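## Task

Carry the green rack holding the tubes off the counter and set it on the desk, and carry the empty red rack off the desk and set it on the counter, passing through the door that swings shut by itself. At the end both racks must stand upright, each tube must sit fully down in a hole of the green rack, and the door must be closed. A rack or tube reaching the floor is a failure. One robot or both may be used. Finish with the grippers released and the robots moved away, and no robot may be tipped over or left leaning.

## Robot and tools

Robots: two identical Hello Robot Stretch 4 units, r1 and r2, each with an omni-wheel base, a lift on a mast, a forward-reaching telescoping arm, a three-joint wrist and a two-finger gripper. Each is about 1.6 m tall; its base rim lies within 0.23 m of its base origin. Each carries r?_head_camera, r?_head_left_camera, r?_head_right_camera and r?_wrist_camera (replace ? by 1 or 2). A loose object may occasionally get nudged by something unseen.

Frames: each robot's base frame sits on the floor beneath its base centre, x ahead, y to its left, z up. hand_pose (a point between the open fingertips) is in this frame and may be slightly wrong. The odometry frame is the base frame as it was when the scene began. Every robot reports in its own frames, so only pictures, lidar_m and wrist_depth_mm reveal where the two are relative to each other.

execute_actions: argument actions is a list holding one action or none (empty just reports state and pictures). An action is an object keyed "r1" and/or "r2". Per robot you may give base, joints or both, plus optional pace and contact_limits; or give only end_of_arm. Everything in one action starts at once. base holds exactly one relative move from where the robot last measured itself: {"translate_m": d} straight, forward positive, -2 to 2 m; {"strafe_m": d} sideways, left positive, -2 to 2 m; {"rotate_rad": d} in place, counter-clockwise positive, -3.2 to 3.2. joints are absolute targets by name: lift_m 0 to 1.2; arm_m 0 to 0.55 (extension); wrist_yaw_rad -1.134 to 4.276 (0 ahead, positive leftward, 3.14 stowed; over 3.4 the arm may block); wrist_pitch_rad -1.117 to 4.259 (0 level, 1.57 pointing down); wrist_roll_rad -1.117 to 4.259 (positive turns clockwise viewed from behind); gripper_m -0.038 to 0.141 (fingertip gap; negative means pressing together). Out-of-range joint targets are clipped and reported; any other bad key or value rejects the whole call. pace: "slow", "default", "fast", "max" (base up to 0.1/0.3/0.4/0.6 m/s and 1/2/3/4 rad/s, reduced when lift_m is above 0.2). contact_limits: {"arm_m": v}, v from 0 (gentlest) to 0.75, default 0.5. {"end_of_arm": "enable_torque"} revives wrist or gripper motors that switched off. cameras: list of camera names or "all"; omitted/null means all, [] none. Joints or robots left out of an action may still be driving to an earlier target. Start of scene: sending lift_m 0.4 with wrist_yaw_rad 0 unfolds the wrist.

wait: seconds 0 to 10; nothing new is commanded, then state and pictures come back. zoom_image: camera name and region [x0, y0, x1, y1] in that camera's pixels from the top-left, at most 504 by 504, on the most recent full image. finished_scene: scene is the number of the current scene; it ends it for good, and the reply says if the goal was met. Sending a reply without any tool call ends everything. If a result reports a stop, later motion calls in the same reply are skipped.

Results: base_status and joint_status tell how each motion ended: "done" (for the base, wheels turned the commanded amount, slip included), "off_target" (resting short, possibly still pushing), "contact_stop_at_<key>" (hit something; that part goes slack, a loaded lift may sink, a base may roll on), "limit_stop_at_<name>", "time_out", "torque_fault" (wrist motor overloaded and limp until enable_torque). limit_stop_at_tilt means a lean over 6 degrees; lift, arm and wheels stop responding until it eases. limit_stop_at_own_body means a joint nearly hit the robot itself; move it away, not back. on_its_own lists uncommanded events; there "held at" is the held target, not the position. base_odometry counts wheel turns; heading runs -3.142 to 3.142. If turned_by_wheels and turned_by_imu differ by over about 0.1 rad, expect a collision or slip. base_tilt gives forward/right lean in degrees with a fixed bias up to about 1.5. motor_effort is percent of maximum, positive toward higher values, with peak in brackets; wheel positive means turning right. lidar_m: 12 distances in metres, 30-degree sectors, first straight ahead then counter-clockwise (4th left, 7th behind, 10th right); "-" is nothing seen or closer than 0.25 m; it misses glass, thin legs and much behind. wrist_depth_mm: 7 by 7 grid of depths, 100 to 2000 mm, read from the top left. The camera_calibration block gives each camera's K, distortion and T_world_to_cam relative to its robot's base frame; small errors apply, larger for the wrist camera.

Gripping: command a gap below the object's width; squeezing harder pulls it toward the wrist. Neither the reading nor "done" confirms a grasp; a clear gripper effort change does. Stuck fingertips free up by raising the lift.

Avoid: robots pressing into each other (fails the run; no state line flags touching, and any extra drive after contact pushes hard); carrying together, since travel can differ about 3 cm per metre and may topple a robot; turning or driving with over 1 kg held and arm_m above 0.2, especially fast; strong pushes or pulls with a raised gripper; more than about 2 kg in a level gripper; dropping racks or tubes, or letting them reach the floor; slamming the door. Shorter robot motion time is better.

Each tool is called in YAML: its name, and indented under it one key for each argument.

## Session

execute_actions:
  actions: []

Scene clock: 0.00 s.
r1.base_odometry: x=+0.000 y=+0.000 heading=+0.000 (m, m, rad; r1's odometry frame)
r1.turned_by_wheels: +0.000 (rad since the last result)
r1.turned_by_imu: +0.000 (rad since the last result)
r1.base_tilt: forward=+0.0 right=-0.1 (deg)
r1.lidar_m: 1.36 1.39 1.30 1.12 0.77 0.70 0.72 0.76 0.70 0.72 0.91 2.29
r1.base_status: not commanded
r1.joint_positions: lift_m=+0.264 arm_m=-0.001 wrist_yaw_rad=+3.096 wrist_pitch_rad=-0.015 wrist_roll_rad=-0.014 gripper_m=+0.057
r1.joint_status: not commanded
r1.motor_effort: lift_m=+19 arm_m=+0 wrist_yaw_rad=-1 wrist_pitch_rad=-6 wrist_roll_rad=+0 gripper_m=-3 wheel_0=+0 wheel_1=+0 wheel_2=+0 (%)
r1.hand_pose: x=-0.1143 y=+0.1006 z=+0.4463 quat_wxyz=(+0.023, +0.007, -0.007, +1.000) (m; r1's base frame)
r1.wrist_depth_mm: - 138 891 842 768 699 654 / - 130 878 831 759 699 654 / - 132 200 831 759 699 647 / 131 138 866 831 759 699 654 / 788 976 917 820 750 699 654 / 798 991 194 831 196 691 647 / 798 931 904 - 750 676 647
r2.base_odometry: x=+0.000 y=+0.000 heading=+0.000 (m, m, rad; r2's odometry frame)
r2.turned_by_wheels: +0.000 (rad since the last result)
r2.turned_by_imu: +0.000 (rad since the last result)
r2.base_tilt: forward=+0.1 right=-0.5 (deg)
r2.lidar_m: 2.38 1.59 0.90 0.74 0.75 0.82 0.69 0.66 0.79 1.46 1.76 2.08
r2.base_status: not commanded
r2.joint_positions: lift_m=+0.127 arm_m=+0.000 wrist_yaw_rad=+3.049 wrist_pitch_rad=+0.002 wrist_roll_rad=+0.020 gripper_m=+0.057
r2.joint_status: not commanded
r2.motor_effort: lift_m=+21 arm_m=+0 wrist_yaw_rad=+2 wrist_pitch_rad=-7 wrist_roll_rad=-1 gripper_m=+0 wheel_0=+0 wheel_1=+0 wheel_2=+0 (%)
r2.hand_pose: x=-0.1079 y=+0.1137 z=+0.3043 quat_wxyz=(+0.046, -0.001, +0.010, +0.999) (m; r2's base frame)
r2.wrist_depth_mm: - 143 842 917 976 946 741 / - 126 842 904 991 946 741 / 105 137 211 917 976 931 741 / 132 144 831 904 976 946 750 / 732 768 831 904 976 931 741 / 723 788 196 891 197 891 741 / 707 741 750 - 820 732 707
pictures: r1_head_camera, r1_head_left_camera, r1_head_right_camera, r1_wrist_camera, r2_head_camera, r2_head_left_camera, r2_head_right_camera, r2_wrist_camera
camera_calibration (this result's frames):
r1_wrist_camera: T_world_to_cam=[[0.0557361, 0.997708, 0.0383819, -0.121838], [-0.0236426, 0.0397497, -0.99893, 0.495046], [-0.998166, 0.054769, 0.0258039, 0.0944023], [0, 0, 0, 1]] pos_world=[0.112724, 0.0967102, 0.496756]
r2_wrist_camera: T_world_to_cam=[[0.0540674, 0.99852, -0.00588023, -0.095117], [0.0169563, -0.0068061, -0.999833, 0.358827], [-0.998393, 0.0539586, -0.0172992, 0.120503], [0, 0, 0, 1]] pos_world=[0.119368, 0.0909163, 0.360292]
Images, in order (width x height): r1_head_camera 420x560, r1_head_left_camera 420x672, r1_head_right_camera 420x672, r1_wrist_camera 616x392, r2_head_camera 420x560, r2_head_left_camera 420x672, r2_head_right_camera 420x672, r2_wrist_camera 616x392.

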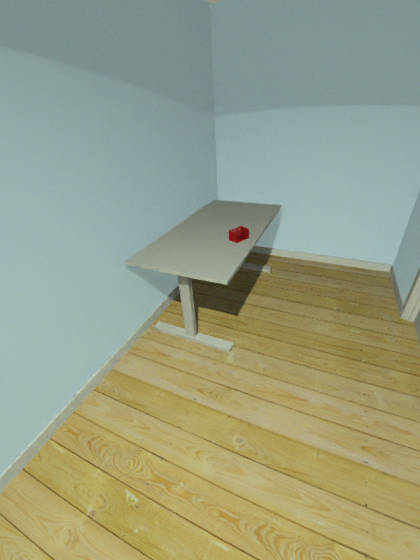

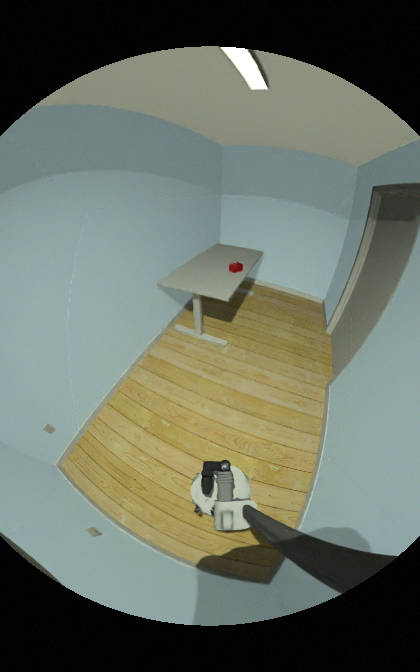

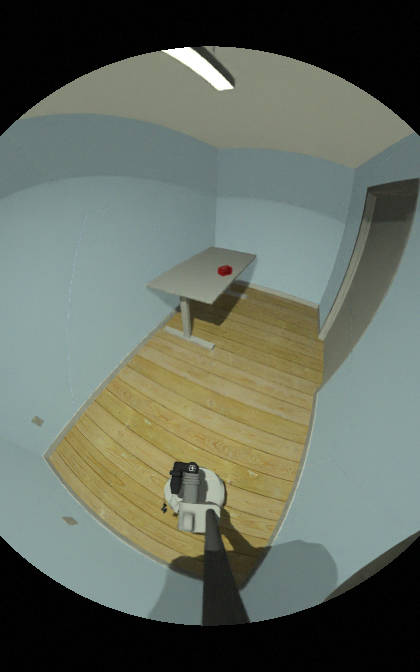

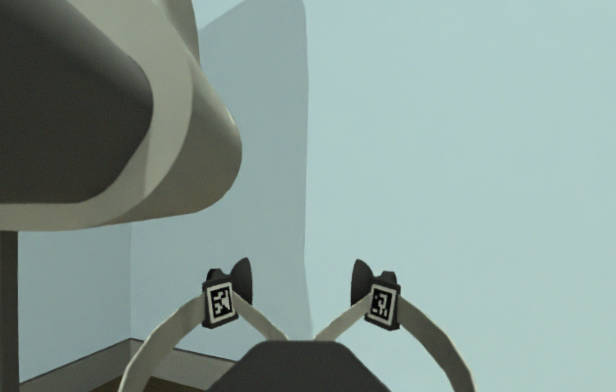

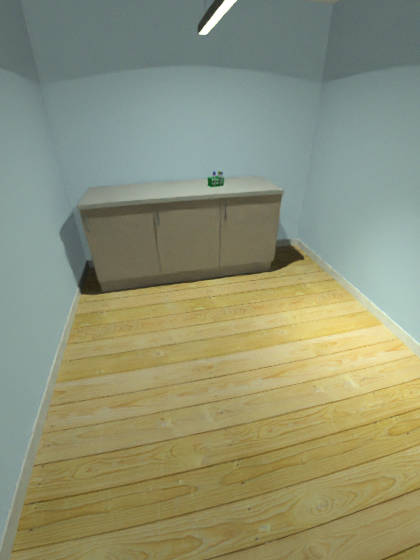

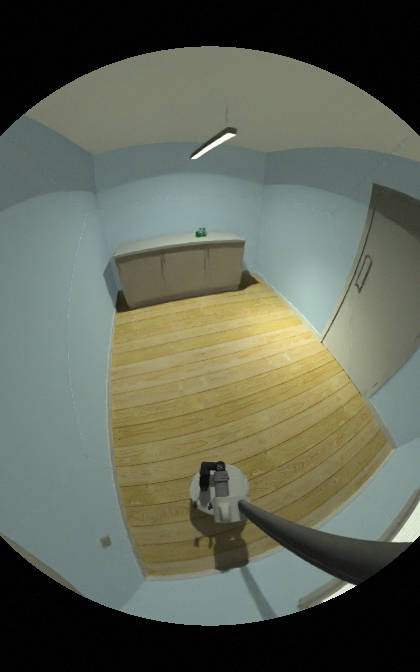

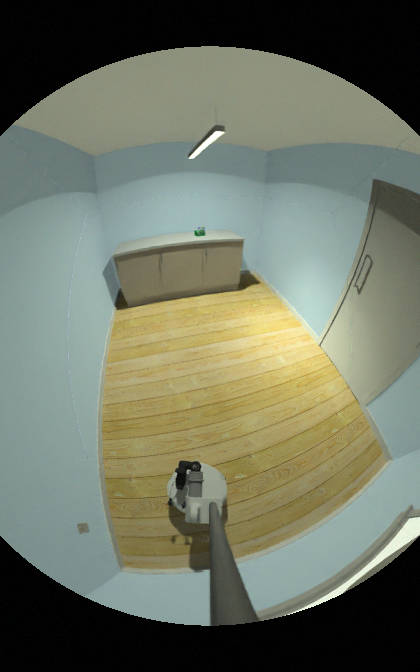

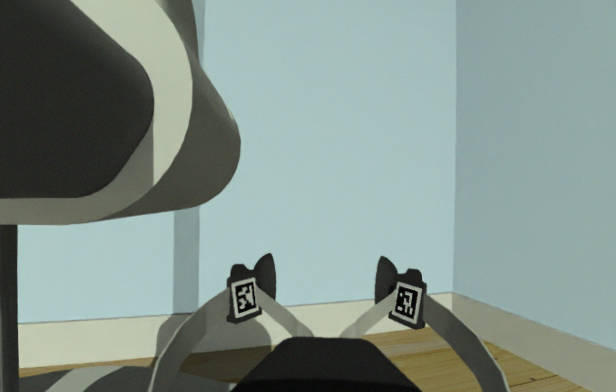

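zoom_image:
  camera: "r1_head_camera"
  region: [200,200,290,270]

zoom_image:
  camera: "r2_head_camera"
  region: [180,160,250,210]

Region (200, 200, 290, 270) of r1_head_camera's 420x560 image, scaled by 5.600, with more detail than that image has.

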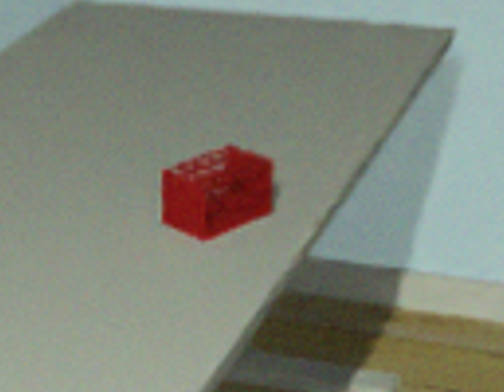

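Region (180, 160, 250, 210) of r2_head_camera's 420x560 image, scaled by 7.200, with more detail than that image has; it fills the top 360 rows of this view, and the rest is white.

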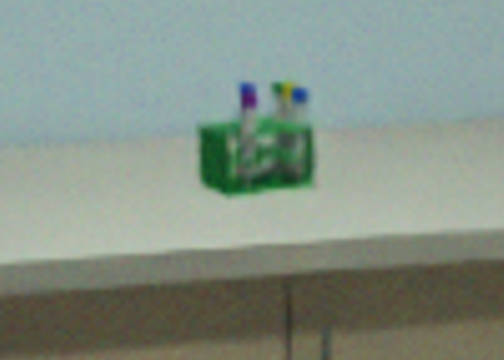

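execute_actions:
  actions:
    - {"r1":{"base":{"rotate_rad":-0.387},"joints":{"lift_m":0.5,"wrist_yaw_rad":0,"gripper_m":0.141},"pace":"max"},"r2":{"base":{"rotate_rad":-0.1},"joints":{"lift_m":0.4,"wrist_yaw_rad":0,"gripper_m":0.141},"pace":"max"}}
  cameras: []

execute_actions:
  actions:
    - {"r1":{"base":{"translate_m":1.38},"joints":{"lift_m":0.80,"wrist_pitch_rad":0.35,"wrist_roll_rad":0},"pace":"max"},"r2":{"base":{"translate_m":1.95},"joints":{"lift_m":0.98,"wrist_pitch_rad":0.35},"pace":"max"}}
  cameras: []

execute_actions:
  actions:
    - {"r1":{"base":{"rotate_rad":1.005},"pace":"fast"},"r2":{"base":{"rotate_rad":0.5},"pace":"fast"}}
  cameras: ["r1_head_camera","r1_wrist_camera","r2_head_camera","r2_wrist_camera"]

Scene clock: 19.87 s.
r1.base_odometry: x=+0.000 y=+0.000 heading=-0.387 (m, m, rad; r1's odometry frame)
r1.turned_by_wheels: -0.387 (rad since the last result)
r1.turned_by_imu: -0.394 (rad since the last result)
r1.base_tilt: forward=+0.1 right=+0.0 (deg)
r1.lidar_m: 1.78 1.37 1.34 1.29 0.99 0.71 0.71 0.74 0.73 0.70 0.74 1.05
r1.base_status: done
r1.joint_positions: lift_m=+0.500 arm_m=-0.001 wrist_yaw_rad=+0.000 wrist_pitch_rad=-0.015 wrist_roll_rad=-0.014 gripper_m=+0.141
r1.joint_status: all done
r1.motor_effort: lift_m=+21(27) arm_m=+0(0) wrist_yaw_rad=-2(9) wrist_pitch_rad=-6(7) wrist_roll_rad=-1(0) gripper_m=+1(2) wheel_0=+1(7) wheel_1=+0(10) wheel_2=+0(10) (%)
r1.hand_pose: x=+0.4584 y=-0.0873 z=+0.6825 quat_wxyz=(+1.000, -0.007, -0.008, +0.000) (m; r1's base frame)
r1.wrist_depth_mm: 1756 - - - - 1537 917 / 1756 - - - - 1537 917 / 1756 - - - - 1499 917 / 1708 - - - - 1537 917 / 1756 - - - - 1537 917 / 1708 1863 1921 - 1983 1229 904 / 1430 1537 1661 - 1576 1397 891
r2.base_odometry: x=+0.000 y=+0.000 heading=-0.100 (m, m, rad; r2's odometry frame)
r2.turned_by_wheels: -0.100 (rad since the last result)
r2.turned_by_imu: -0.097 (rad since the last result)
r2.base_tilt: forward=+0.0 right=-0.6 (deg)
r2.lidar_m: 2.40 1.90 0.94 0.77 0.74 0.84 0.70 0.67 0.76 1.17 1.79 1.97
r2.base_status: done
r2.joint_positions: lift_m=+0.400 arm_m=+0.000 wrist_yaw_rad=+0.000 wrist_pitch_rad=+0.002 wrist_roll_rad=+0.020 gripper_m=+0.141
r2.joint_status: all done
r2.motor_effort: lift_m=+22(27) arm_m=-1(0) wrist_yaw_rad=+1(6) wrist_pitch_rad=-6(7) wrist_roll_rad=-2(1) gripper_m=+1(1) wheel_0=+1(6) wheel_1=+1(7) wheel_2=+1(8) (%)
r2.hand_pose: x=+0.4598 y=-0.0873 z=+0.5775 quat_wxyz=(+1.000, +0.010, +0.001, +0.000) (m; r2's base frame)
r2.wrist_depth_mm: - - - - - - 1661 / - - - - - - 1661 / - - - - - - 1618 / 1983 - - - - - 1708 / 1983 - - - - - 1661 / 1921 1708 1618 - 1863 198 1618 / 1281 1308 1336 - 1430 1336 1366
pictures: none
No camera images: the call's "cameras" was empty. Leave "cameras" out to get every camera's image.

Scene clock: 25.07 s.
r1.base_odometry: x=+1.278 y=-0.520 heading=-0.386 (m, m, rad; r1's odometry frame)
r1.turned_by_wheels: +0.000 (rad since the last result)
r1.turned_by_imu: +0.003 (rad since the last result)
r1.base_tilt: forward=+0.1 right=+0.0 (deg)
r1.lidar_m: 1.66 0.62 0.46 0.44 1.31 1.87 2.09 1.04 0.78 0.76 0.89 1.14
r1.base_status: done
r1.joint_positions: lift_m=+0.800 arm_m=-0.001 wrist_yaw_rad=+0.000 wrist_pitch_rad=+0.352 wrist_roll_rad=+0.000 gripper_m=+0.141
r1.joint_status: all done
r1.motor_effort: lift_m=+21(24) arm_m=+0(0) wrist_yaw_rad=-1(1) wrist_pitch_rad=-5(7) wrist_roll_rad=+1(1) gripper_m=+2(1) wheel_0=+1(11) wheel_1=+1(9) wheel_2=+3(15) (%)
r1.hand_pose: x=+0.4407 y=-0.0874 z=+0.8786 quat_wxyz=(+0.985, +0.000, +0.175, +0.000) (m; r1's base frame)
r1.wrist_depth_mm: 1308 1308 1281 1255 1281 1281 991 / 1366 1366 1366 1366 1366 1308 1008 / 1430 1397 1397 1430 1430 1366 1008 / 778 1499 1499 1499 1464 1464 1008 / 1205 1618 1618 1576 1576 1464 991 / 1397 1397 1397 1537 1397 1182 976 / 1229 1229 1281 - 1255 1229 976
r2.base_odometry: x=+1.940 y=-0.194 heading=-0.100 (m, m, rad; r2's odometry frame)
r2.turned_by_wheels: +0.000 (rad since the last result)
r2.turned_by_imu: +0.002 (rad since the last result)
r2.base_tilt: forward=+0.1 right=-0.5 (deg)
r2.lidar_m: 0.57 0.55 0.64 1.00 1.44 1.60 2.53 2.50 1.34 1.12 1.12 0.72
r2.base_status: done
r2.joint_positions: lift_m=+0.980 arm_m=+0.000 wrist_yaw_rad=+0.000 wrist_pitch_rad=+0.352 wrist_roll_rad=+0.020 gripper_m=+0.141
r2.joint_status: all done
r2.motor_effort: lift_m=+21(26) arm_m=-1(1) wrist_yaw_rad=+2(1) wrist_pitch_rad=-6(5) wrist_roll_rad=-1(1) gripper_m=+1(2) wheel_0=+0(6) wheel_1=+0(7) wheel_2=-1(15) (%)
r2.hand_pose: x=+0.4420 y=-0.0874 z=+1.0586 quat_wxyz=(+0.984, +0.010, +0.175, -0.002) (m; r2's base frame)
r2.wrist_depth_mm: 809 842 904 976 1060 1138 946 / 831 891 960 1060 1098 1205 991 / 878 946 1025 1078 1182 1229 991 / 627 723 778 788 1255 1281 991 / 549 554 559 559 569 1205 1008 / 427 427 452 488 559 198 1060 / 424 462 512 - 654 1430 1060
pictures: none
No camera images: the call's "cameras" was empty. Leave "cameras" out to get every camera's image.

Scene clock: 26.70 s.
r1.base_odometry: x=+1.278 y=-0.520 heading=+0.618 (m, m, rad; r1's odometry frame)
r1.turned_by_wheels: +1.004 (rad since the last result)
r1.turned_by_imu: +1.025 (rad since the last result)
r1.base_tilt: forward=+0.1 right=+0.0 (deg)
r1.lidar_m: 0.47 0.43 1.29 1.77 2.09 1.09 0.79 0.75 0.88 1.14 1.66 0.63
r1.base_status: done
r1.joint_positions: lift_m=+0.800 arm_m=-0.001 wrist_yaw_rad=+0.000 wrist_pitch_rad=+0.352 wrist_roll_rad=+0.000 gripper_m=+0.141
r1.joint_status: not commanded
r1.motor_effort: lift_m=+21(21) arm_m=+0(0) wrist_yaw_rad=-2(1) wrist_pitch_rad=-5(6) wrist_roll_rad=+1(0) gripper_m=+0(1) wheel_0=-3(8) wheel_1=-3(7) wheel_2=-2(11) (%)
r1.hand_pose: x=+0.4407 y=-0.0874 z=+0.8786 quat_wxyz=(+0.985, +0.000, +0.175, +0.000) (m; r1's base frame)
r1.wrist_depth_mm: 809 904 1008 1118 1281 1430 1229 / 831 931 1042 1205 1366 1499 1281 / 878 976 1098 1182 1366 1430 1255 / 788 788 798 798 798 798 809 / 559 564 569 554 559 609 1308 / 430 394 404 442 462 1397 1397 / 355 353 368 - 1281 1255 1281
r2.base_odometry: x=+1.940 y=-0.194 heading=+0.400 (m, m, rad; r2's odometry frame)
r2.turned_by_wheels: +0.500 (rad since the last result)
r2.turned_by_imu: +0.492 (rad since the last result)
r2.base_tilt: forward=+0.1 right=-0.6 (deg)
r2.lidar_m: 0.55 0.62 0.98 1.43 1.58 2.43 2.52 1.39 1.15 1.09 0.73 0.58
r2.base_status: done
r2.joint_positions: lift_m=+0.980 arm_m=+0.000 wrist_yaw_rad=+0.000 wrist_pitch_rad=+0.352 wrist_roll_rad=+0.020 gripper_m=+0.141
r2.joint_status: not commanded
r2.motor_effort: lift_m=+21(21) arm_m=-1(1) wrist_yaw_rad=+2(2) wrist_pitch_rad=-6(5) wrist_roll_rad=-1(1) gripper_m=-1(0) wheel_0=+0(4) wheel_1=+0(5) wheel_2=+1(4) (%)
r2.hand_pose: x=+0.4420 y=-0.0874 z=+1.0586 quat_wxyz=(+0.984, +0.010, +0.175, -0.002) (m; r2's base frame)
r2.wrist_depth_mm: 1008 976 931 891 866 842 798 / 1060 1008 991 960 904 866 831 / 1118 1060 1042 960 931 931 891 / 778 778 778 668 788 788 788 / 549 559 554 559 559 549 564 / 521 462 436 433 407 198 427 / 564 525 500 - 415 397 379
pictures: r1_head_camera, r1_wrist_camera, r2_head_camera, r2_wrist_camera
camera_calibration (this result's frames):
r1_wrist_camera: T_world_to_cam=[[-0.0000422192, -0.999642, 0.0267457, -0.121597], [-0.335042, -0.0251857, -0.941867, 1.02891], [0.942203, -0.00900069, -0.334921, 0.10376], [0, 0, 0, 1]] pos_world=[0.246959, -0.0947062, 1.0071]
r2_wrist_camera: T_world_to_cam=[[0.0342712, -0.999237, -0.0187493, -0.0718051], [-0.359426, 0.00518211, -0.933159, 1.19919], [0.932544, 0.0387195, -0.358974, 0.200298], [0, 0, 0, 1]] pos_world=[0.246695, -0.0857201, 1.18959]
Images, in order (width x height): r1_head_camera 420x560, r1_wrist_camera 616x392, r2_head_camera 420x560, r2_wrist_camera 616x392.

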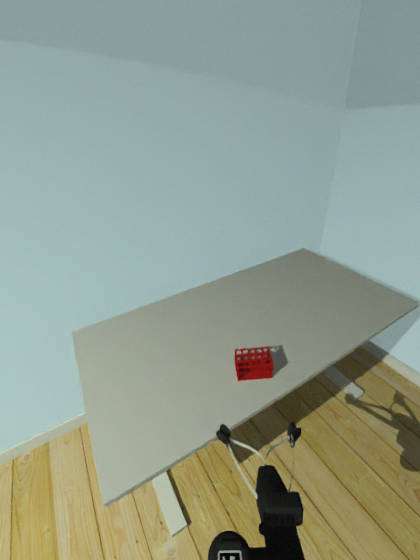

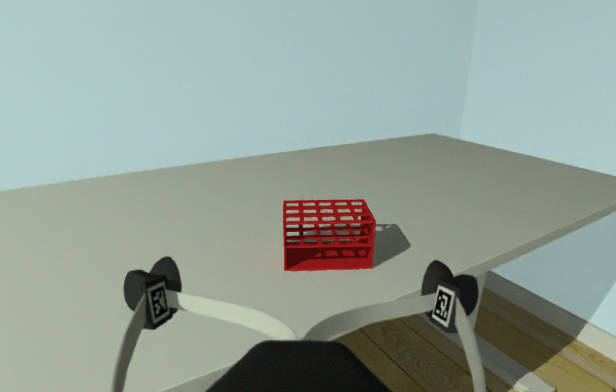

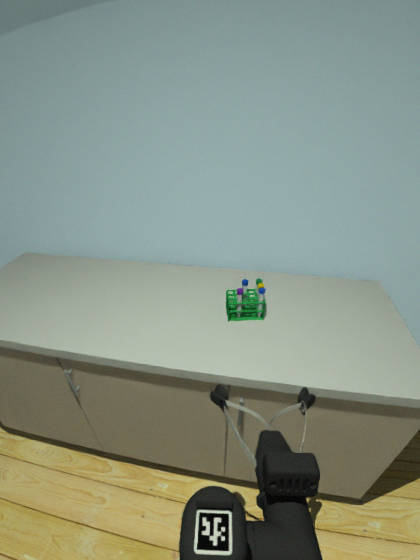

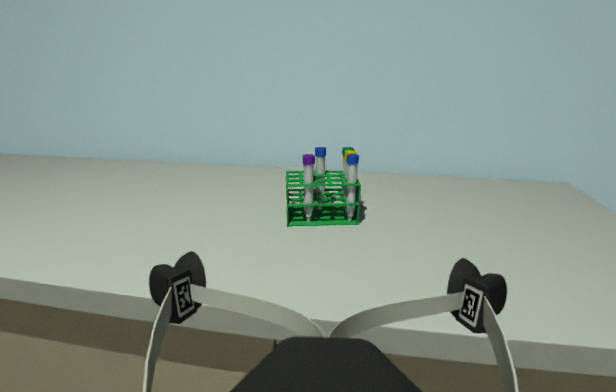

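zoom_image:
  camera: "r1_wrist_camera"
  region: [270,185,390,285]

zoom_image:
  camera: "r2_wrist_camera"
  region: [265,135,385,235]

Region (270, 185, 390, 285) of r1_wrist_camera's 616x392 image, scaled by 4.200.

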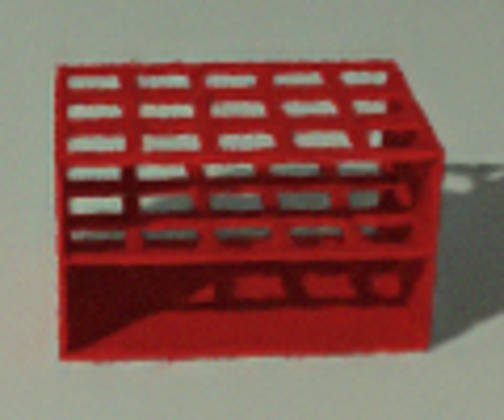

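Region (265, 135, 385, 235) of r2_wrist_camera's 616x392 image, scaled by 4.200.

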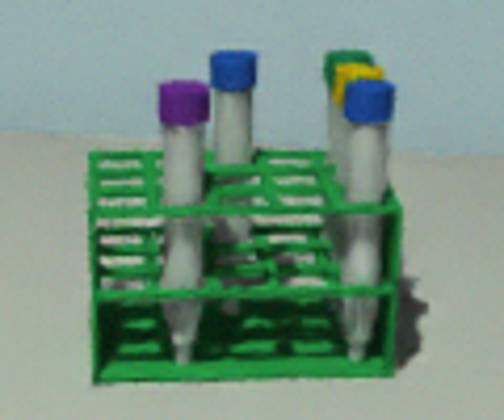

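execute_actions:
  actions:
    - {"r1":{"base":{"strafe_m":-0.04},"joints":{"lift_m":0.697,"arm_m":0.2},"pace":"fast"},"r2":{"base":{"translate_m":0.2},"joints":{"lift_m":0.866,"arm_m":0.16},"pace":"fast"}}
  cameras: ["r1_wrist_camera","r2_wrist_camera"]

Scene clock: 45.40 s.
r1.base_odometry: x=+1.301 y=-0.553 heading=+0.618 (m, m, rad; r1's odometry frame)
r1.turned_by_wheels: +0.000 (rad since the last result)
r1.turned_by_imu: +0.000 (rad since the last result)
r1.base_tilt: forward=+0.1 right=-0.1 (deg)
r1.lidar_m: 0.49 0.47 0.49 1.80 2.12 1.08 0.77 0.74 0.85 1.10 1.62 0.71
r1.base_status: done
r1.joint_positions: lift_m=+0.697 arm_m=+0.199 wrist_yaw_rad=+0.000 wrist_pitch_rad=+0.352 wrist_roll_rad=+0.000 gripper_m=+0.141
r1.joint_status: all done
r1.motor_effort: lift_m=+17(18) arm_m=+6(6) wrist_yaw_rad=-1(1) wrist_pitch_rad=-5(7) wrist_roll_rad=+0(0) gripper_m=+1(0) wheel_0=-1(7) wheel_1=+3(12) wheel_2=+0(3) (%)
r1.hand_pose: x=+0.6408 y=-0.0873 z=+0.7759 quat_wxyz=(+0.985, +0.000, +0.175, +0.000) (m; r1's base frame)
r1.wrist_depth_mm: 699 768 866 976 1118 1308 1098 / 723 798 904 1025 1182 1308 1138 / 741 798 831 842 854 866 891 / 500 500 433 319 508 512 512 / 353 357 338 319 340 359 362 / 272 251 255 277 256 278 1229 / 225 224 234 - 241 1060 1138
r2.base_odometry: x=+2.124 y=-0.116 heading=+0.400 (m, m, rad; r2's odometry frame)
r2.turned_by_wheels: +0.000 (rad since the last result)
r2.turned_by_imu: +0.001 (rad since the last result)
r2.base_tilt: forward=+0.1 right=-0.6 (deg)
r2.lidar_m: 0.38 0.40 0.65 1.41 1.55 2.39 2.70 1.48 1.16 1.14 0.49 0.38
r2.base_status: done
r2.joint_positions: lift_m=+0.866 arm_m=+0.159 wrist_yaw_rad=+0.000 wrist_pitch_rad=+0.352 wrist_roll_rad=+0.020 gripper_m=+0.141
r2.joint_status: all done
r2.motor_effort: lift_m=+18(20) arm_m=+6(6) wrist_yaw_rad=+1(1) wrist_pitch_rad=-7(7) wrist_roll_rad=-2(2) gripper_m=+0(0) wheel_0=+0(6) wheel_1=+1(6) wheel_2=+0(8) (%)
r2.hand_pose: x=+0.6007 y=-0.0873 z=+0.9449 quat_wxyz=(+0.984, +0.010, +0.175, -0.002) (m; r2's base frame)
r2.wrist_depth_mm: 647 615 591 564 549 525 508 / 676 647 627 597 569 549 535 / 699 683 647 322 309 585 559 / 455 452 421 265 272 462 466 / 320 324 307 283 287 325 324 / 249 241 232 253 231 197 252 / 206 204 205 - 214 205 208
pictures: r1_wrist_camera, r2_wrist_camera
camera_calibration (this result's frames):
r1_wrist_camera: T_world_to_cam=[[0.000149915, -0.999642, 0.0267439, -0.118911], [-0.335068, -0.0252482, -0.941855, 0.999184], [0.942194, -0.00881984, -0.334952, -0.119115], [0, 0, 0, 1]] pos_world=[0.447043, -0.0946915, 0.904369]
r2_wrist_camera: T_world_to_cam=[[0.0344798, -0.999229, -0.0187513, -0.0794418], [-0.359475, 0.00510687, -0.933141, 1.15012], [0.932517, 0.0389151, -0.359022, 0.0115668], [0, 0, 0, 1]] pos_world=[0.405393, -0.0857042, 1.07589]
Images, in order (width x height): r1_wrist_camera 616x392, r2_wrist_camera 616x392.

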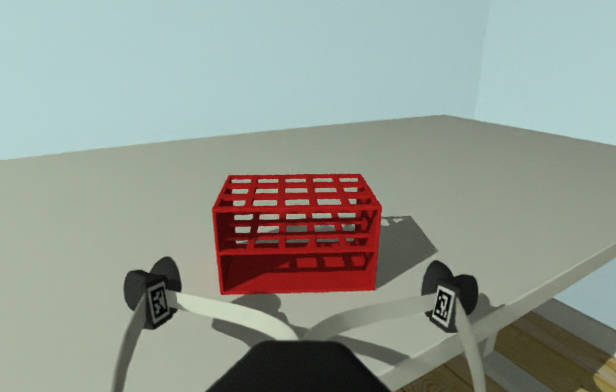

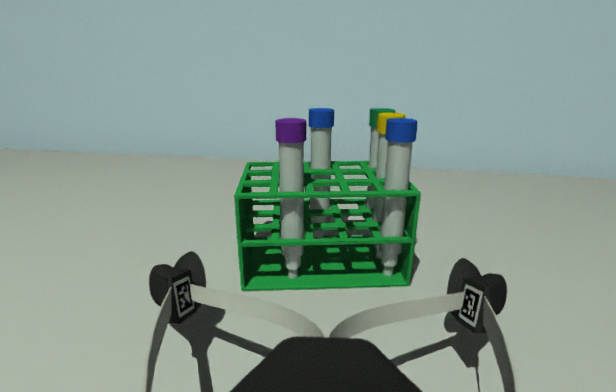

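execute_actions:
  actions:
    - {"r1":{"base":{"strafe_m":0.004},"joints":{"arm_m":0.276}},"r2":{"joints":{"lift_m":0.871,"arm_m":0.231}}}
  cameras: ["r1_wrist_camera","r2_wrist_camera"]

execute_actions:
  actions:
    - {"r1":{"joints":{"gripper_m":0.07}},"r2":{"joints":{"gripper_m":0.07}}}
  cameras: ["r1_wrist_camera","r2_wrist_camera"]

Scene clock: 50.63 s.
r1.base_odometry: x=+1.299 y=-0.550 heading=+0.618 (m, m, rad; r1's odometry frame)
r1.turned_by_wheels: +0.000 (rad since the last result)
r1.turned_by_imu: +0.001 (rad since the last result)
r1.base_tilt: forward=+0.1 right=+0.0 (deg)
r1.lidar_m: 0.48 0.46 0.49 1.81 2.13 1.10 0.77 0.75 0.86 1.11 1.63 0.69
r1.base_status: done
r1.joint_positions: lift_m=+0.697 arm_m=+0.275 wrist_yaw_rad=+0.000 wrist_pitch_rad=+0.352 wrist_roll_rad=+0.000 gripper_m=+0.141
r1.joint_status: all done
r1.motor_effort: lift_m=+17(17) arm_m=+6(5) wrist_yaw_rad=-1(1) wrist_pitch_rad=-5(6) wrist_roll_rad=+1(1) gripper_m=+1(0) wheel_0=+2(5) wheel_1=-1(9) wheel_2=+0(0) (%)
r1.hand_pose: x=+0.7167 y=-0.0874 z=+0.7759 quat_wxyz=(+0.985, +0.000, +0.175, +0.000) (m; r1's base frame)
r1.wrist_depth_mm: 647 715 798 904 1042 1205 1098 / 668 750 831 946 1098 1281 1118 / 691 741 831 854 854 878 878 / 496 504 508 504 504 508 508 / 351 355 236 236 262 359 359 / 272 251 230 238 227 253 276 / 224 224 229 - 226 225 232
r2.base_odometry: x=+2.124 y=-0.116 heading=+0.400 (m, m, rad; r2's odometry frame)
r2.turned_by_wheels: +0.000 (rad since the last result)
r2.turned_by_imu: +0.001 (rad since the last result)
r2.base_tilt: forward=+0.1 right=-0.6 (deg)
r2.lidar_m: 0.38 0.42 0.64 1.39 1.56 2.39 2.70 1.45 1.16 1.13 0.48 0.38
r2.base_status: not commanded
r2.joint_positions: lift_m=+0.871 arm_m=+0.230 wrist_yaw_rad=+0.000 wrist_pitch_rad=+0.352 wrist_roll_rad=+0.020 gripper_m=+0.141
r2.joint_status: all done
r2.motor_effort: lift_m=+24(21) arm_m=+6(6) wrist_yaw_rad=+2(2) wrist_pitch_rad=-6(7) wrist_roll_rad=-1(1) gripper_m=-2(2) wheel_0=+0(0) wheel_1=+1(1) wheel_2=+0(0) (%)
r2.hand_pose: x=+0.6717 y=-0.0874 z=+0.9494 quat_wxyz=(+0.984, +0.010, +0.175, -0.002) (m; r2's base frame)
r2.wrist_depth_mm: 564 544 525 508 480 469 452 / 597 580 554 525 508 484 473 / 647 609 585 544 521 508 492 / 466 469 469 234 218 477 473 / 330 332 220 199 199 334 334 / 255 246 206 200 205 195 257 / 211 210 210 - 211 210 217
pictures: r1_wrist_camera, r2_wrist_camera
camera_calibration (this result's frames):
r1_wrist_camera: T_world_to_cam=[[-0.0000008119, -0.999642, 0.026744, -0.118855], [-0.335037, -0.025198, -0.941868, 1.02463], [0.942205, -0.00896099, -0.334917, -0.190722], [0, 0, 0, 1]] pos_world=[0.52299, -0.0947031, 0.904372]
r2_wrist_camera: T_world_to_cam=[[0.0343731, -0.999233, -0.0187509, -0.0817606], [-0.359468, 0.00514519, -0.933143, 1.17982], [0.932524, 0.0388154, -0.359016, -0.0529681], [0, 0, 0, 1]] pos_world=[0.476314, -0.0857123, 1.0804]
Images, in order (width x height): r1_wrist_camera 616x392, r2_wrist_camera 616x392.

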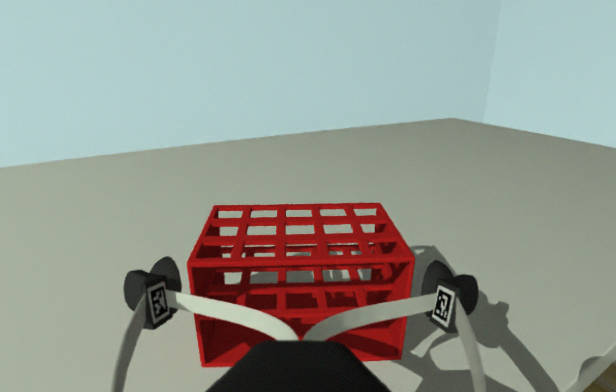

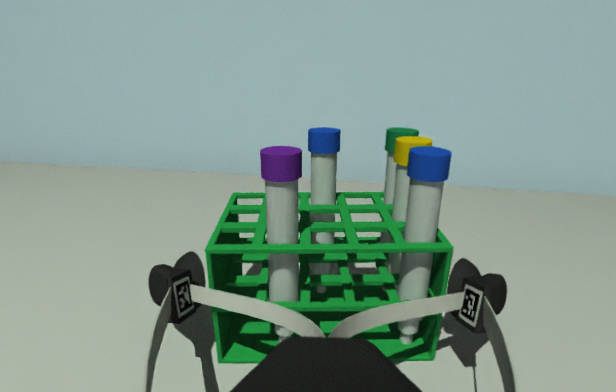

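Scene clock: 52.37 s.
r1.base_odometry: x=+1.299 y=-0.550 heading=+0.618 (m, m, rad; r1's odometry frame)
r1.turned_by_wheels: +0.000 (rad since the last result)
r1.turned_by_imu: +0.000 (rad since the last result)
r1.base_tilt: forward=+0.1 right=+0.0 (deg)
r1.lidar_m: 0.48 0.44 0.48 1.81 2.12 1.07 0.78 0.75 0.86 1.11 1.64 0.70
r1.base_status: not commanded
r1.joint_positions: lift_m=+0.697 arm_m=+0.275 wrist_yaw_rad=+0.000 wrist_pitch_rad=+0.353 wrist_roll_rad=+0.000 gripper_m=+0.071
r1.joint_status: all done
r1.motor_effort: lift_m=+17(17) arm_m=+6(6) wrist_yaw_rad=-1(1) wrist_pitch_rad=-7(7) wrist_roll_rad=+0(0) gripper_m=-24(21) wheel_0=+2(2) wheel_1=-1(1) wheel_2=+0(0) (%)
r1.hand_pose: x=+0.7166 y=-0.0874 z=+0.7757 quat_wxyz=(+0.984, +0.000, +0.175, +0.000) (m; r1's base frame)
r1.wrist_depth_mm: 647 715 798 904 1025 1229 1098 / 668 750 831 946 1098 1281 1118 / 691 750 842 842 842 854 866 / 500 500 504 504 508 504 504 / 351 353 237 221 229 357 357 / 271 175 216 228 204 182 274 / 220 224 208 - 214 224 231
r2.base_odometry: x=+2.124 y=-0.116 heading=+0.400 (m, m, rad; r2's odometry frame)
r2.turned_by_wheels: +0.000 (rad since the last result)
r2.turned_by_imu: +0.000 (rad since the last result)
r2.base_tilt: forward=+0.2 right=-0.6 (deg)
r2.lidar_m: 0.36 0.39 0.65 1.40 1.55 2.37 2.70 1.45 1.16 1.14 0.51 0.39
r2.base_status: not commanded
r2.joint_positions: lift_m=+0.871 arm_m=+0.230 wrist_yaw_rad=+0.000 wrist_pitch_rad=+0.353 wrist_roll_rad=+0.020 gripper_m=+0.071
r2.joint_status: all done
r2.motor_effort: lift_m=+24(24) arm_m=+6(6) wrist_yaw_rad=+2(2) wrist_pitch_rad=-10(11) wrist_roll_rad=-1(1) gripper_m=-27(22) wheel_0=+0(0) wheel_1=+1(1) wheel_2=+0(0) (%)
r2.hand_pose: x=+0.6715 y=-0.0874 z=+0.9491 quat_wxyz=(+0.984, +0.010, +0.176, -0.002) (m; r2's base frame)
r2.wrist_depth_mm: 574 549 517 504 484 466 452 / 597 580 549 530 512 488 469 / 634 621 574 539 521 504 496 / 462 466 466 221 224 473 466 / 330 330 211 185 185 334 330 / 253 234 186 198 193 179 256 / 211 208 202 - 200 210 200
pictures: r1_wrist_camera, r2_wrist_camera
camera_calibration (this result's frames):
r1_wrist_camera: T_world_to_cam=[[0.0000188837, -0.999642, 0.0267442, -0.118864], [-0.335722, -0.0251983, -0.941624, 1.02473], [0.941961, -0.00896082, -0.335602, -0.190015], [0, 0, 0, 1]] pos_world=[0.523011, -0.094703, 0.904316]
r2_wrist_camera: T_world_to_cam=[[0.0342708, -0.999236, -0.0187884, -0.0816802], [-0.360494, 0.00517438, -0.932747, 1.17982], [0.932132, 0.0387391, -0.360042, -0.051736], [0, 0, 0, 1]] pos_world=[0.476343, -0.0857185, 1.08031]
Images, in order (width x height): r1_wrist_camera 616x392, r2_wrist_camera 616x392.

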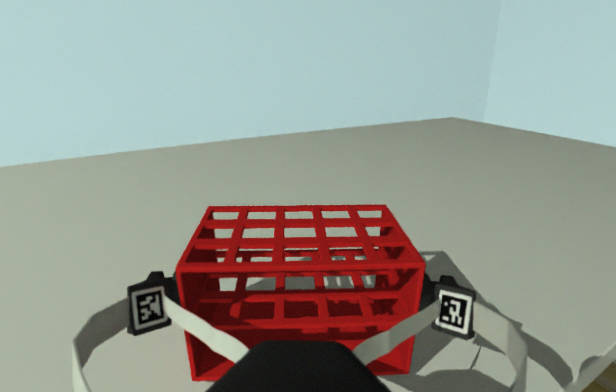

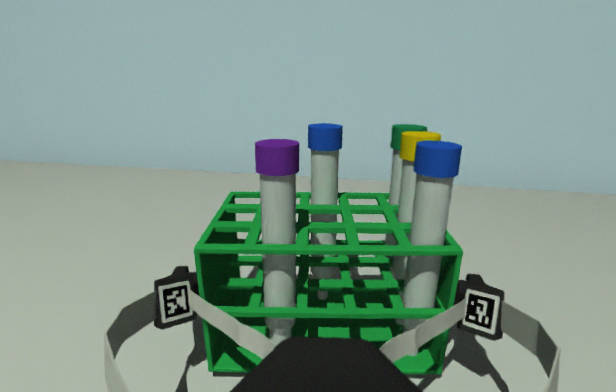

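execute_actions:
  actions:
    - {"r1":{"joints":{"lift_m":0.75}},"r2":{"joints":{"lift_m":0.92}}}
  cameras: []

execute_actions:
  actions:
    - {"r1":{"base":{"rotate_rad":0.49},"joints":{"arm_m":0.0,"lift_m":0.80}},"r2":{"joints":{"arm_m":0.0},"base":{"translate_m":-0.55}}}
  cameras: ["r2_wrist_camera"]

execute_actions:
  actions:
    - {"r1":{"base":{"strafe_m":-0.37},"pace":"fast"},"r2":{"base":{"rotate_rad":-2.3}}}
  cameras: ["r2_head_right_camera"]

execute_actions:
  actions:
    - {"r1":{"base":{"translate_m":-0.5},"pace":"fast"}}
  cameras: ["r1_head_left_camera","r1_head_right_camera"]

Scene clock: 70.80 s.
r1.base_odometry: x=+1.299 y=-0.550 heading=+0.618 (m, m, rad; r1's odometry frame)
r1.turned_by_wheels: +0.000 (rad since the last result)
r1.turned_by_imu: +0.001 (rad since the last result)
r1.base_tilt: forward=+0.0 right=+0.0 (deg)
r1.lidar_m: 0.49 0.46 0.49 1.79 2.12 1.07 0.78 0.73 0.87 1.10 1.64 0.65
r1.base_status: not commanded
r1.joint_positions: lift_m=+0.750 arm_m=+0.275 wrist_yaw_rad=+0.000 wrist_pitch_rad=+0.353 wrist_roll_rad=+0.000 gripper_m=+0.071
r1.joint_status: all done
r1.motor_effort: lift_m=+22(25) arm_m=+6(6) wrist_yaw_rad=-1(1) wrist_pitch_rad=-8(8) wrist_roll_rad=+1(0) gripper_m=-24(23) wheel_0=+2(2) wheel_1=-1(1) wheel_2=+0(0) (%)
r1.hand_pose: x=+0.7166 y=-0.0874 z=+0.8283 quat_wxyz=(+0.984, +0.000, +0.176, +0.000) (m; r1's base frame)
r1.wrist_depth_mm: 640 715 798 904 1042 1205 1078 / 668 750 831 946 1098 1255 1118 / 699 778 866 960 1098 1118 1118 / 634 640 654 647 654 647 654 / 455 459 237 221 229 462 462 / 351 176 216 228 204 183 353 / 285 289 213 - 232 289 294
r2.base_odometry: x=+2.124 y=-0.116 heading=+0.400 (m, m, rad; r2's odometry frame)
r2.turned_by_wheels: +0.000 (rad since the last result)
r2.turned_by_imu: +0.002 (rad since the last result)
r2.base_tilt: forward=+0.1 right=-0.6 (deg)
r2.lidar_m: 0.35 0.42 0.64 1.40 1.55 2.38 2.70 1.47 1.17 1.12 0.47 0.37
r2.base_status: not commanded
r2.joint_positions: lift_m=+0.920 arm_m=+0.230 wrist_yaw_rad=+0.000 wrist_pitch_rad=+0.353 wrist_roll_rad=+0.020 gripper_m=+0.071
r2.joint_status: all done
r2.motor_effort: lift_m=+24(26) arm_m=+6(6) wrist_yaw_rad=+2(2) wrist_pitch_rad=-10(10) wrist_roll_rad=-1(1) gripper_m=-26(27) wheel_0=+0(0) wheel_1=+1(1) wheel_2=+0(0) (%)
r2.hand_pose: x=+0.6715 y=-0.0874 z=+0.9981 quat_wxyz=(+0.984, +0.010, +0.176, -0.002) (m; r2's base frame)
r2.wrist_depth_mm: 574 549 521 500 484 466 452 / 591 574 549 530 508 484 469 / 640 609 580 549 517 508 496 / 597 603 559 222 223 535 521 / 424 430 212 192 184 430 433 / 329 303 187 206 193 179 332 / 273 270 251 - 198 272 259
pictures: none
No camera images: the call's "cameras" was empty. Leave "cameras" out to get every camera's image.

Scene clock: 74.13 s.
r1.base_odometry: x=+1.299 y=-0.550 heading=+1.108 (m, m, rad; r1's odometry frame)
r1.turned_by_wheels: +0.490 (rad since the last result)
r1.turned_by_imu: +0.500 (rad since the last result)
r1.base_tilt: forward=+0.2 right=+0.0 (deg)
r1.lidar_m: 0.43 0.48 1.74 2.12 1.11 0.78 0.74 0.85 1.11 1.64 0.68 0.50
r1.base_status: done
r1.joint_positions: lift_m=+0.800 arm_m=+0.001 wrist_yaw_rad=+0.000 wrist_pitch_rad=+0.353 wrist_roll_rad=+0.000 gripper_m=+0.071
r1.joint_status: all done
r1.motor_effort: lift_m=+22(24) arm_m=-5(8) wrist_yaw_rad=+0(4) wrist_pitch_rad=-9(9) wrist_roll_rad=+0(0) gripper_m=-24(25) wheel_0=-2(7) wheel_1=-2(8) wheel_2=-1(12) (%)
r1.hand_pose: x=+0.4426 y=-0.0875 z=+0.8782 quat_wxyz=(+0.984, +0.000, +0.176, +0.000) (m; r1's base frame)
r1.wrist_depth_mm: 891 917 931 917 931 946 960 / 931 946 960 991 976 1008 991 / 976 1008 1008 1042 1025 1060 1042 / 1042 1078 788 798 788 798 809 / 1098 1098 237 221 228 569 564 / 1182 176 216 228 204 182 436 / 1205 351 213 - 233 353 357
r2.base_odometry: x=+1.618 y=-0.330 heading=+0.400 (m, m, rad; r2's odometry frame)
r2.turned_by_wheels: +0.000 (rad since the last result)
r2.turned_by_imu: +0.001 (rad since the last result)
r2.base_tilt: forward=+0.1 right=-0.6 (deg)
r2.lidar_m: 0.40 0.99 1.51 1.49 1.64 2.15 2.16 1.36 1.09 1.06 1.17 0.40
r2.base_status: done
r2.joint_positions: lift_m=+0.920 arm_m=+0.001 wrist_yaw_rad=+0.000 wrist_pitch_rad=+0.354 wrist_roll_rad=+0.020 gripper_m=+0.071
r2.joint_status: all done
r2.motor_effort: lift_m=+23(24) arm_m=-6(5) wrist_yaw_rad=+2(1) wrist_pitch_rad=-10(11) wrist_roll_rad=-1(1) gripper_m=-24(29) wheel_0=+1(4) wheel_1=+0(6) wheel_2=-2(7) (%)
r2.hand_pose: x=+0.4428 y=-0.0874 z=+0.9981 quat_wxyz=(+0.984, +0.010, +0.176, -0.002) (m; r2's base frame)
r2.wrist_depth_mm: 1366 1308 1255 1229 1160 1138 1078 / 1464 1397 1308 1281 1205 1205 1138 / 1042 1025 1025 809 809 1060 1160 / 878 842 778 223 223 699 676 / 946 904 211 193 184 750 707 / 1008 904 187 206 194 179 759 / 1078 1008 976 - 199 820 1366
pictures: r2_wrist_camera
camera_calibration (this result's frames):
r2_wrist_camera: T_world_to_cam=[[0.0341168, -0.999241, -0.0187979, -0.072883], [-0.360751, 0.00522808, -0.932647, 1.14308], [0.932038, 0.0386003, -0.360299, 0.179425], [0, 0, 0, 1]] pos_world=[0.247622, -0.0857297, 1.12936]
Images, in order (width x height): r2_wrist_camera 616x392.

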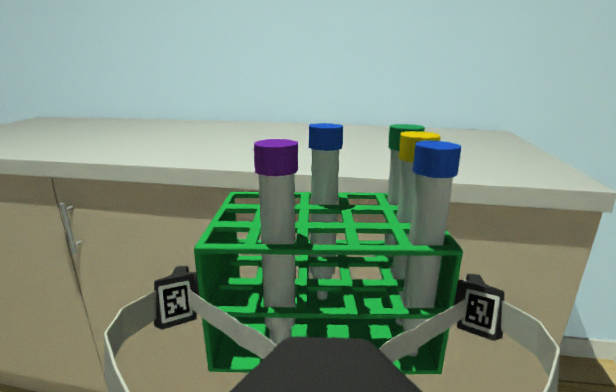

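Scene clock: 76.67 s.
r1.base_odometry: x=+1.630 y=-0.715 heading=+1.108 (m, m, rad; r1's odometry frame)
r1.turned_by_wheels: +0.000 (rad since the last result)
r1.turned_by_imu: +0.001 (rad since the last result)
r1.base_tilt: forward=+0.1 right=+0.0 (deg)
r1.lidar_m: 0.42 0.49 0.68 2.50 1.08 0.85 0.81 0.84 1.03 1.26 0.70 0.49
r1.base_status: done
r1.joint_positions: lift_m=+0.800 arm_m=+0.001 wrist_yaw_rad=+0.000 wrist_pitch_rad=+0.353 wrist_roll_rad=+0.000 gripper_m=+0.071
r1.joint_status: not commanded
r1.motor_effort: lift_m=+22(22) arm_m=-5(5) wrist_yaw_rad=-1(2) wrist_pitch_rad=-9(9) wrist_roll_rad=+0(1) gripper_m=-24(25) wheel_0=+1(12) wheel_1=+2(12) wheel_2=+0(3) (%)
r1.hand_pose: x=+0.4426 y=-0.0874 z=+0.8782 quat_wxyz=(+0.984, +0.000, +0.176, +0.000) (m; r1's base frame)
r1.wrist_depth_mm: 904 917 931 946 946 960 946 / 960 960 960 976 991 1008 1008 / 991 1025 1042 1042 1060 1060 1060 / 778 788 788 798 798 788 809 / 559 559 236 220 227 564 559 / 427 176 215 228 204 183 433 / 347 355 213 - 234 351 357
r2.base_odometry: x=+1.618 y=-0.331 heading=-1.900 (m, m, rad; r2's odometry frame)
r2.turned_by_wheels: -2.300 (rad since the last result)
r2.turned_by_imu: -2.259 (rad since the last result)
r2.base_tilt: forward=+0.1 right=-0.5 (deg)
r2.lidar_m: 0.39 1.05 1.11 0.99 0.91 0.96 1.23 1.47 1.53 2.02 2.13 0.44
r2.base_status: done
r2.joint_positions: lift_m=+0.920 arm_m=+0.001 wrist_yaw_rad=+0.000 wrist_pitch_rad=+0.354 wrist_roll_rad=+0.020 gripper_m=+0.071
r2.joint_status: not commanded
r2.motor_effort: lift_m=+23(23) arm_m=-6(6) wrist_yaw_rad=+3(1) wrist_pitch_rad=-11(10) wrist_roll_rad=-1(1) gripper_m=-24(28) wheel_0=-1(4) wheel_1=-1(6) wheel_2=-1(6) (%)
r2.hand_pose: x=+0.4428 y=-0.0875 z=+0.9981 quat_wxyz=(+0.984, +0.010, +0.176, -0.002) (m; r2's base frame)
r2.wrist_depth_mm: 715 788 891 1008 1182 1397 1576 / 732 831 891 1060 1229 1464 1708 / 768 866 946 1042 1205 1576 1756 / 798 891 976 223 223 1708 1808 / 831 917 211 193 184 1863 1808 / 866 904 187 197 195 179 1808 / 904 1060 1118 - 200 1430 1366
pictures: r2_head_right_camera
Images, in order (width x height): r2_head_right_camera 420x672.

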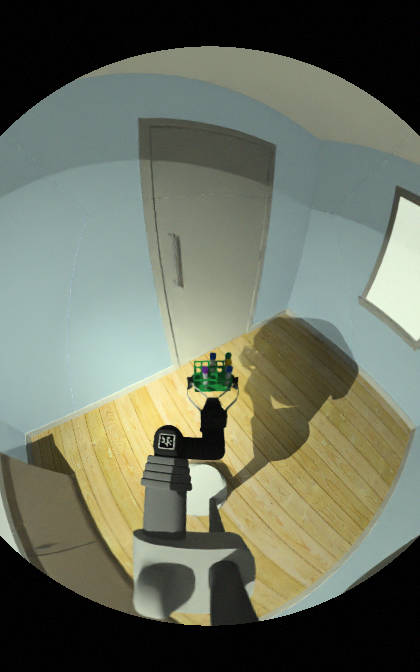

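Scene clock: 79.33 s.
r1.base_odometry: x=+1.407 y=-1.162 heading=+1.108 (m, m, rad; r1's odometry frame)
r1.turned_by_wheels: +0.000 (rad since the last result)
r1.turned_by_imu: +0.000 (rad since the last result)
r1.base_tilt: forward=+0.1 right=+0.1 (deg)
r1.lidar_m: 0.43 0.99 2.45 1.08 0.47 0.34 0.31 0.34 0.44 0.83 1.31 1.02
r1.base_status: done
r1.joint_positions: lift_m=+0.800 arm_m=+0.001 wrist_yaw_rad=+0.000 wrist_pitch_rad=+0.353 wrist_roll_rad=+0.000 gripper_m=+0.071
r1.joint_status: not commanded
r1.motor_effort: lift_m=+22(22) arm_m=-5(5) wrist_yaw_rad=+0(2) wrist_pitch_rad=-9(9) wrist_roll_rad=+1(0) gripper_m=-25(24) wheel_0=-1(8) wheel_1=-1(8) wheel_2=-3(17) (%)
r1.hand_pose: x=+0.4426 y=-0.0874 z=+0.8782 quat_wxyz=(+0.984, +0.000, +0.176, +0.000) (m; r1's base frame)
r1.wrist_depth_mm: 1336 1336 1397 1397 1366 1430 1397 / 1430 1397 1430 1499 1464 1499 1499 / 1499 1499 1308 1336 1336 1366 1499 / 1537 854 866 798 854 878 960 / 1661 1661 238 221 229 1708 1576 / 1499 176 216 227 204 183 1464 / 1229 1229 213 - 232 1229 1255
r2.base_odometry: x=+1.618 y=-0.331 heading=-1.900 (m, m, rad; r2's odometry frame)
r2.turned_by_wheels: +0.000 (rad since the last result)
r2.turned_by_imu: +0.001 (rad since the last result)
r2.base_tilt: forward=+0.1 right=-0.5 (deg)
r2.lidar_m: 0.40 1.06 1.10 0.99 0.91 0.95 1.25 1.48 1.53 2.01 2.14 0.44
r2.base_status: not commanded
r2.joint_positions: lift_m=+0.920 arm_m=+0.001 wrist_yaw_rad=+0.000 wrist_pitch_rad=+0.354 wrist_roll_rad=+0.020 gripper_m=+0.071
r2.joint_status: not commanded
r2.motor_effort: lift_m=+23(23) arm_m=-6(6) wrist_yaw_rad=+2(3) wrist_pitch_rad=-11(10) wrist_roll_rad=-1(1) gripper_m=-24(28) wheel_0=-1(1) wheel_1=-1(1) wheel_2=-1(1) (%)
r2.hand_pose: x=+0.4428 y=-0.0875 z=+0.9981 quat_wxyz=(+0.984, +0.010, +0.176, -0.002) (m; r2's base frame)
r2.wrist_depth_mm: 715 798 878 1008 1160 1366 1618 / 741 831 917 1060 1205 1464 1708 / 768 866 960 1042 1205 1576 1708 / 809 891 976 223 222 1756 1808 / 842 931 211 191 184 1863 1808 / 866 917 187 197 195 179 1756 / 917 1025 1098 - 198 1397 1366
pictures: r1_head_left_camera, r1_head_right_camera
Images, in order (width x height): r1_head_left_camera 420x672, r1_head_right_camera 420x672.

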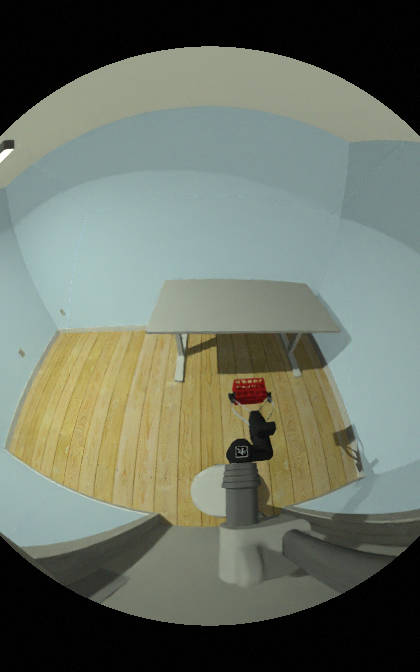

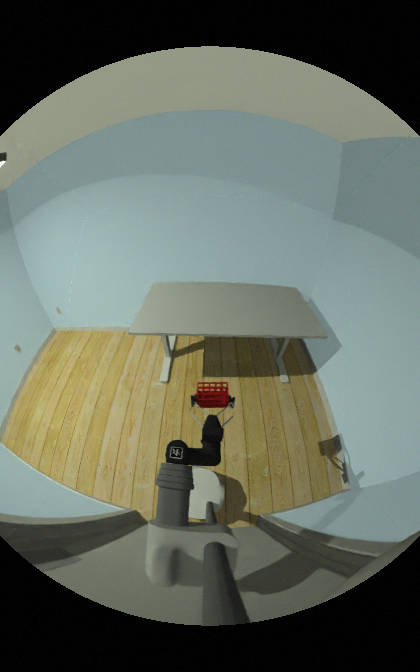

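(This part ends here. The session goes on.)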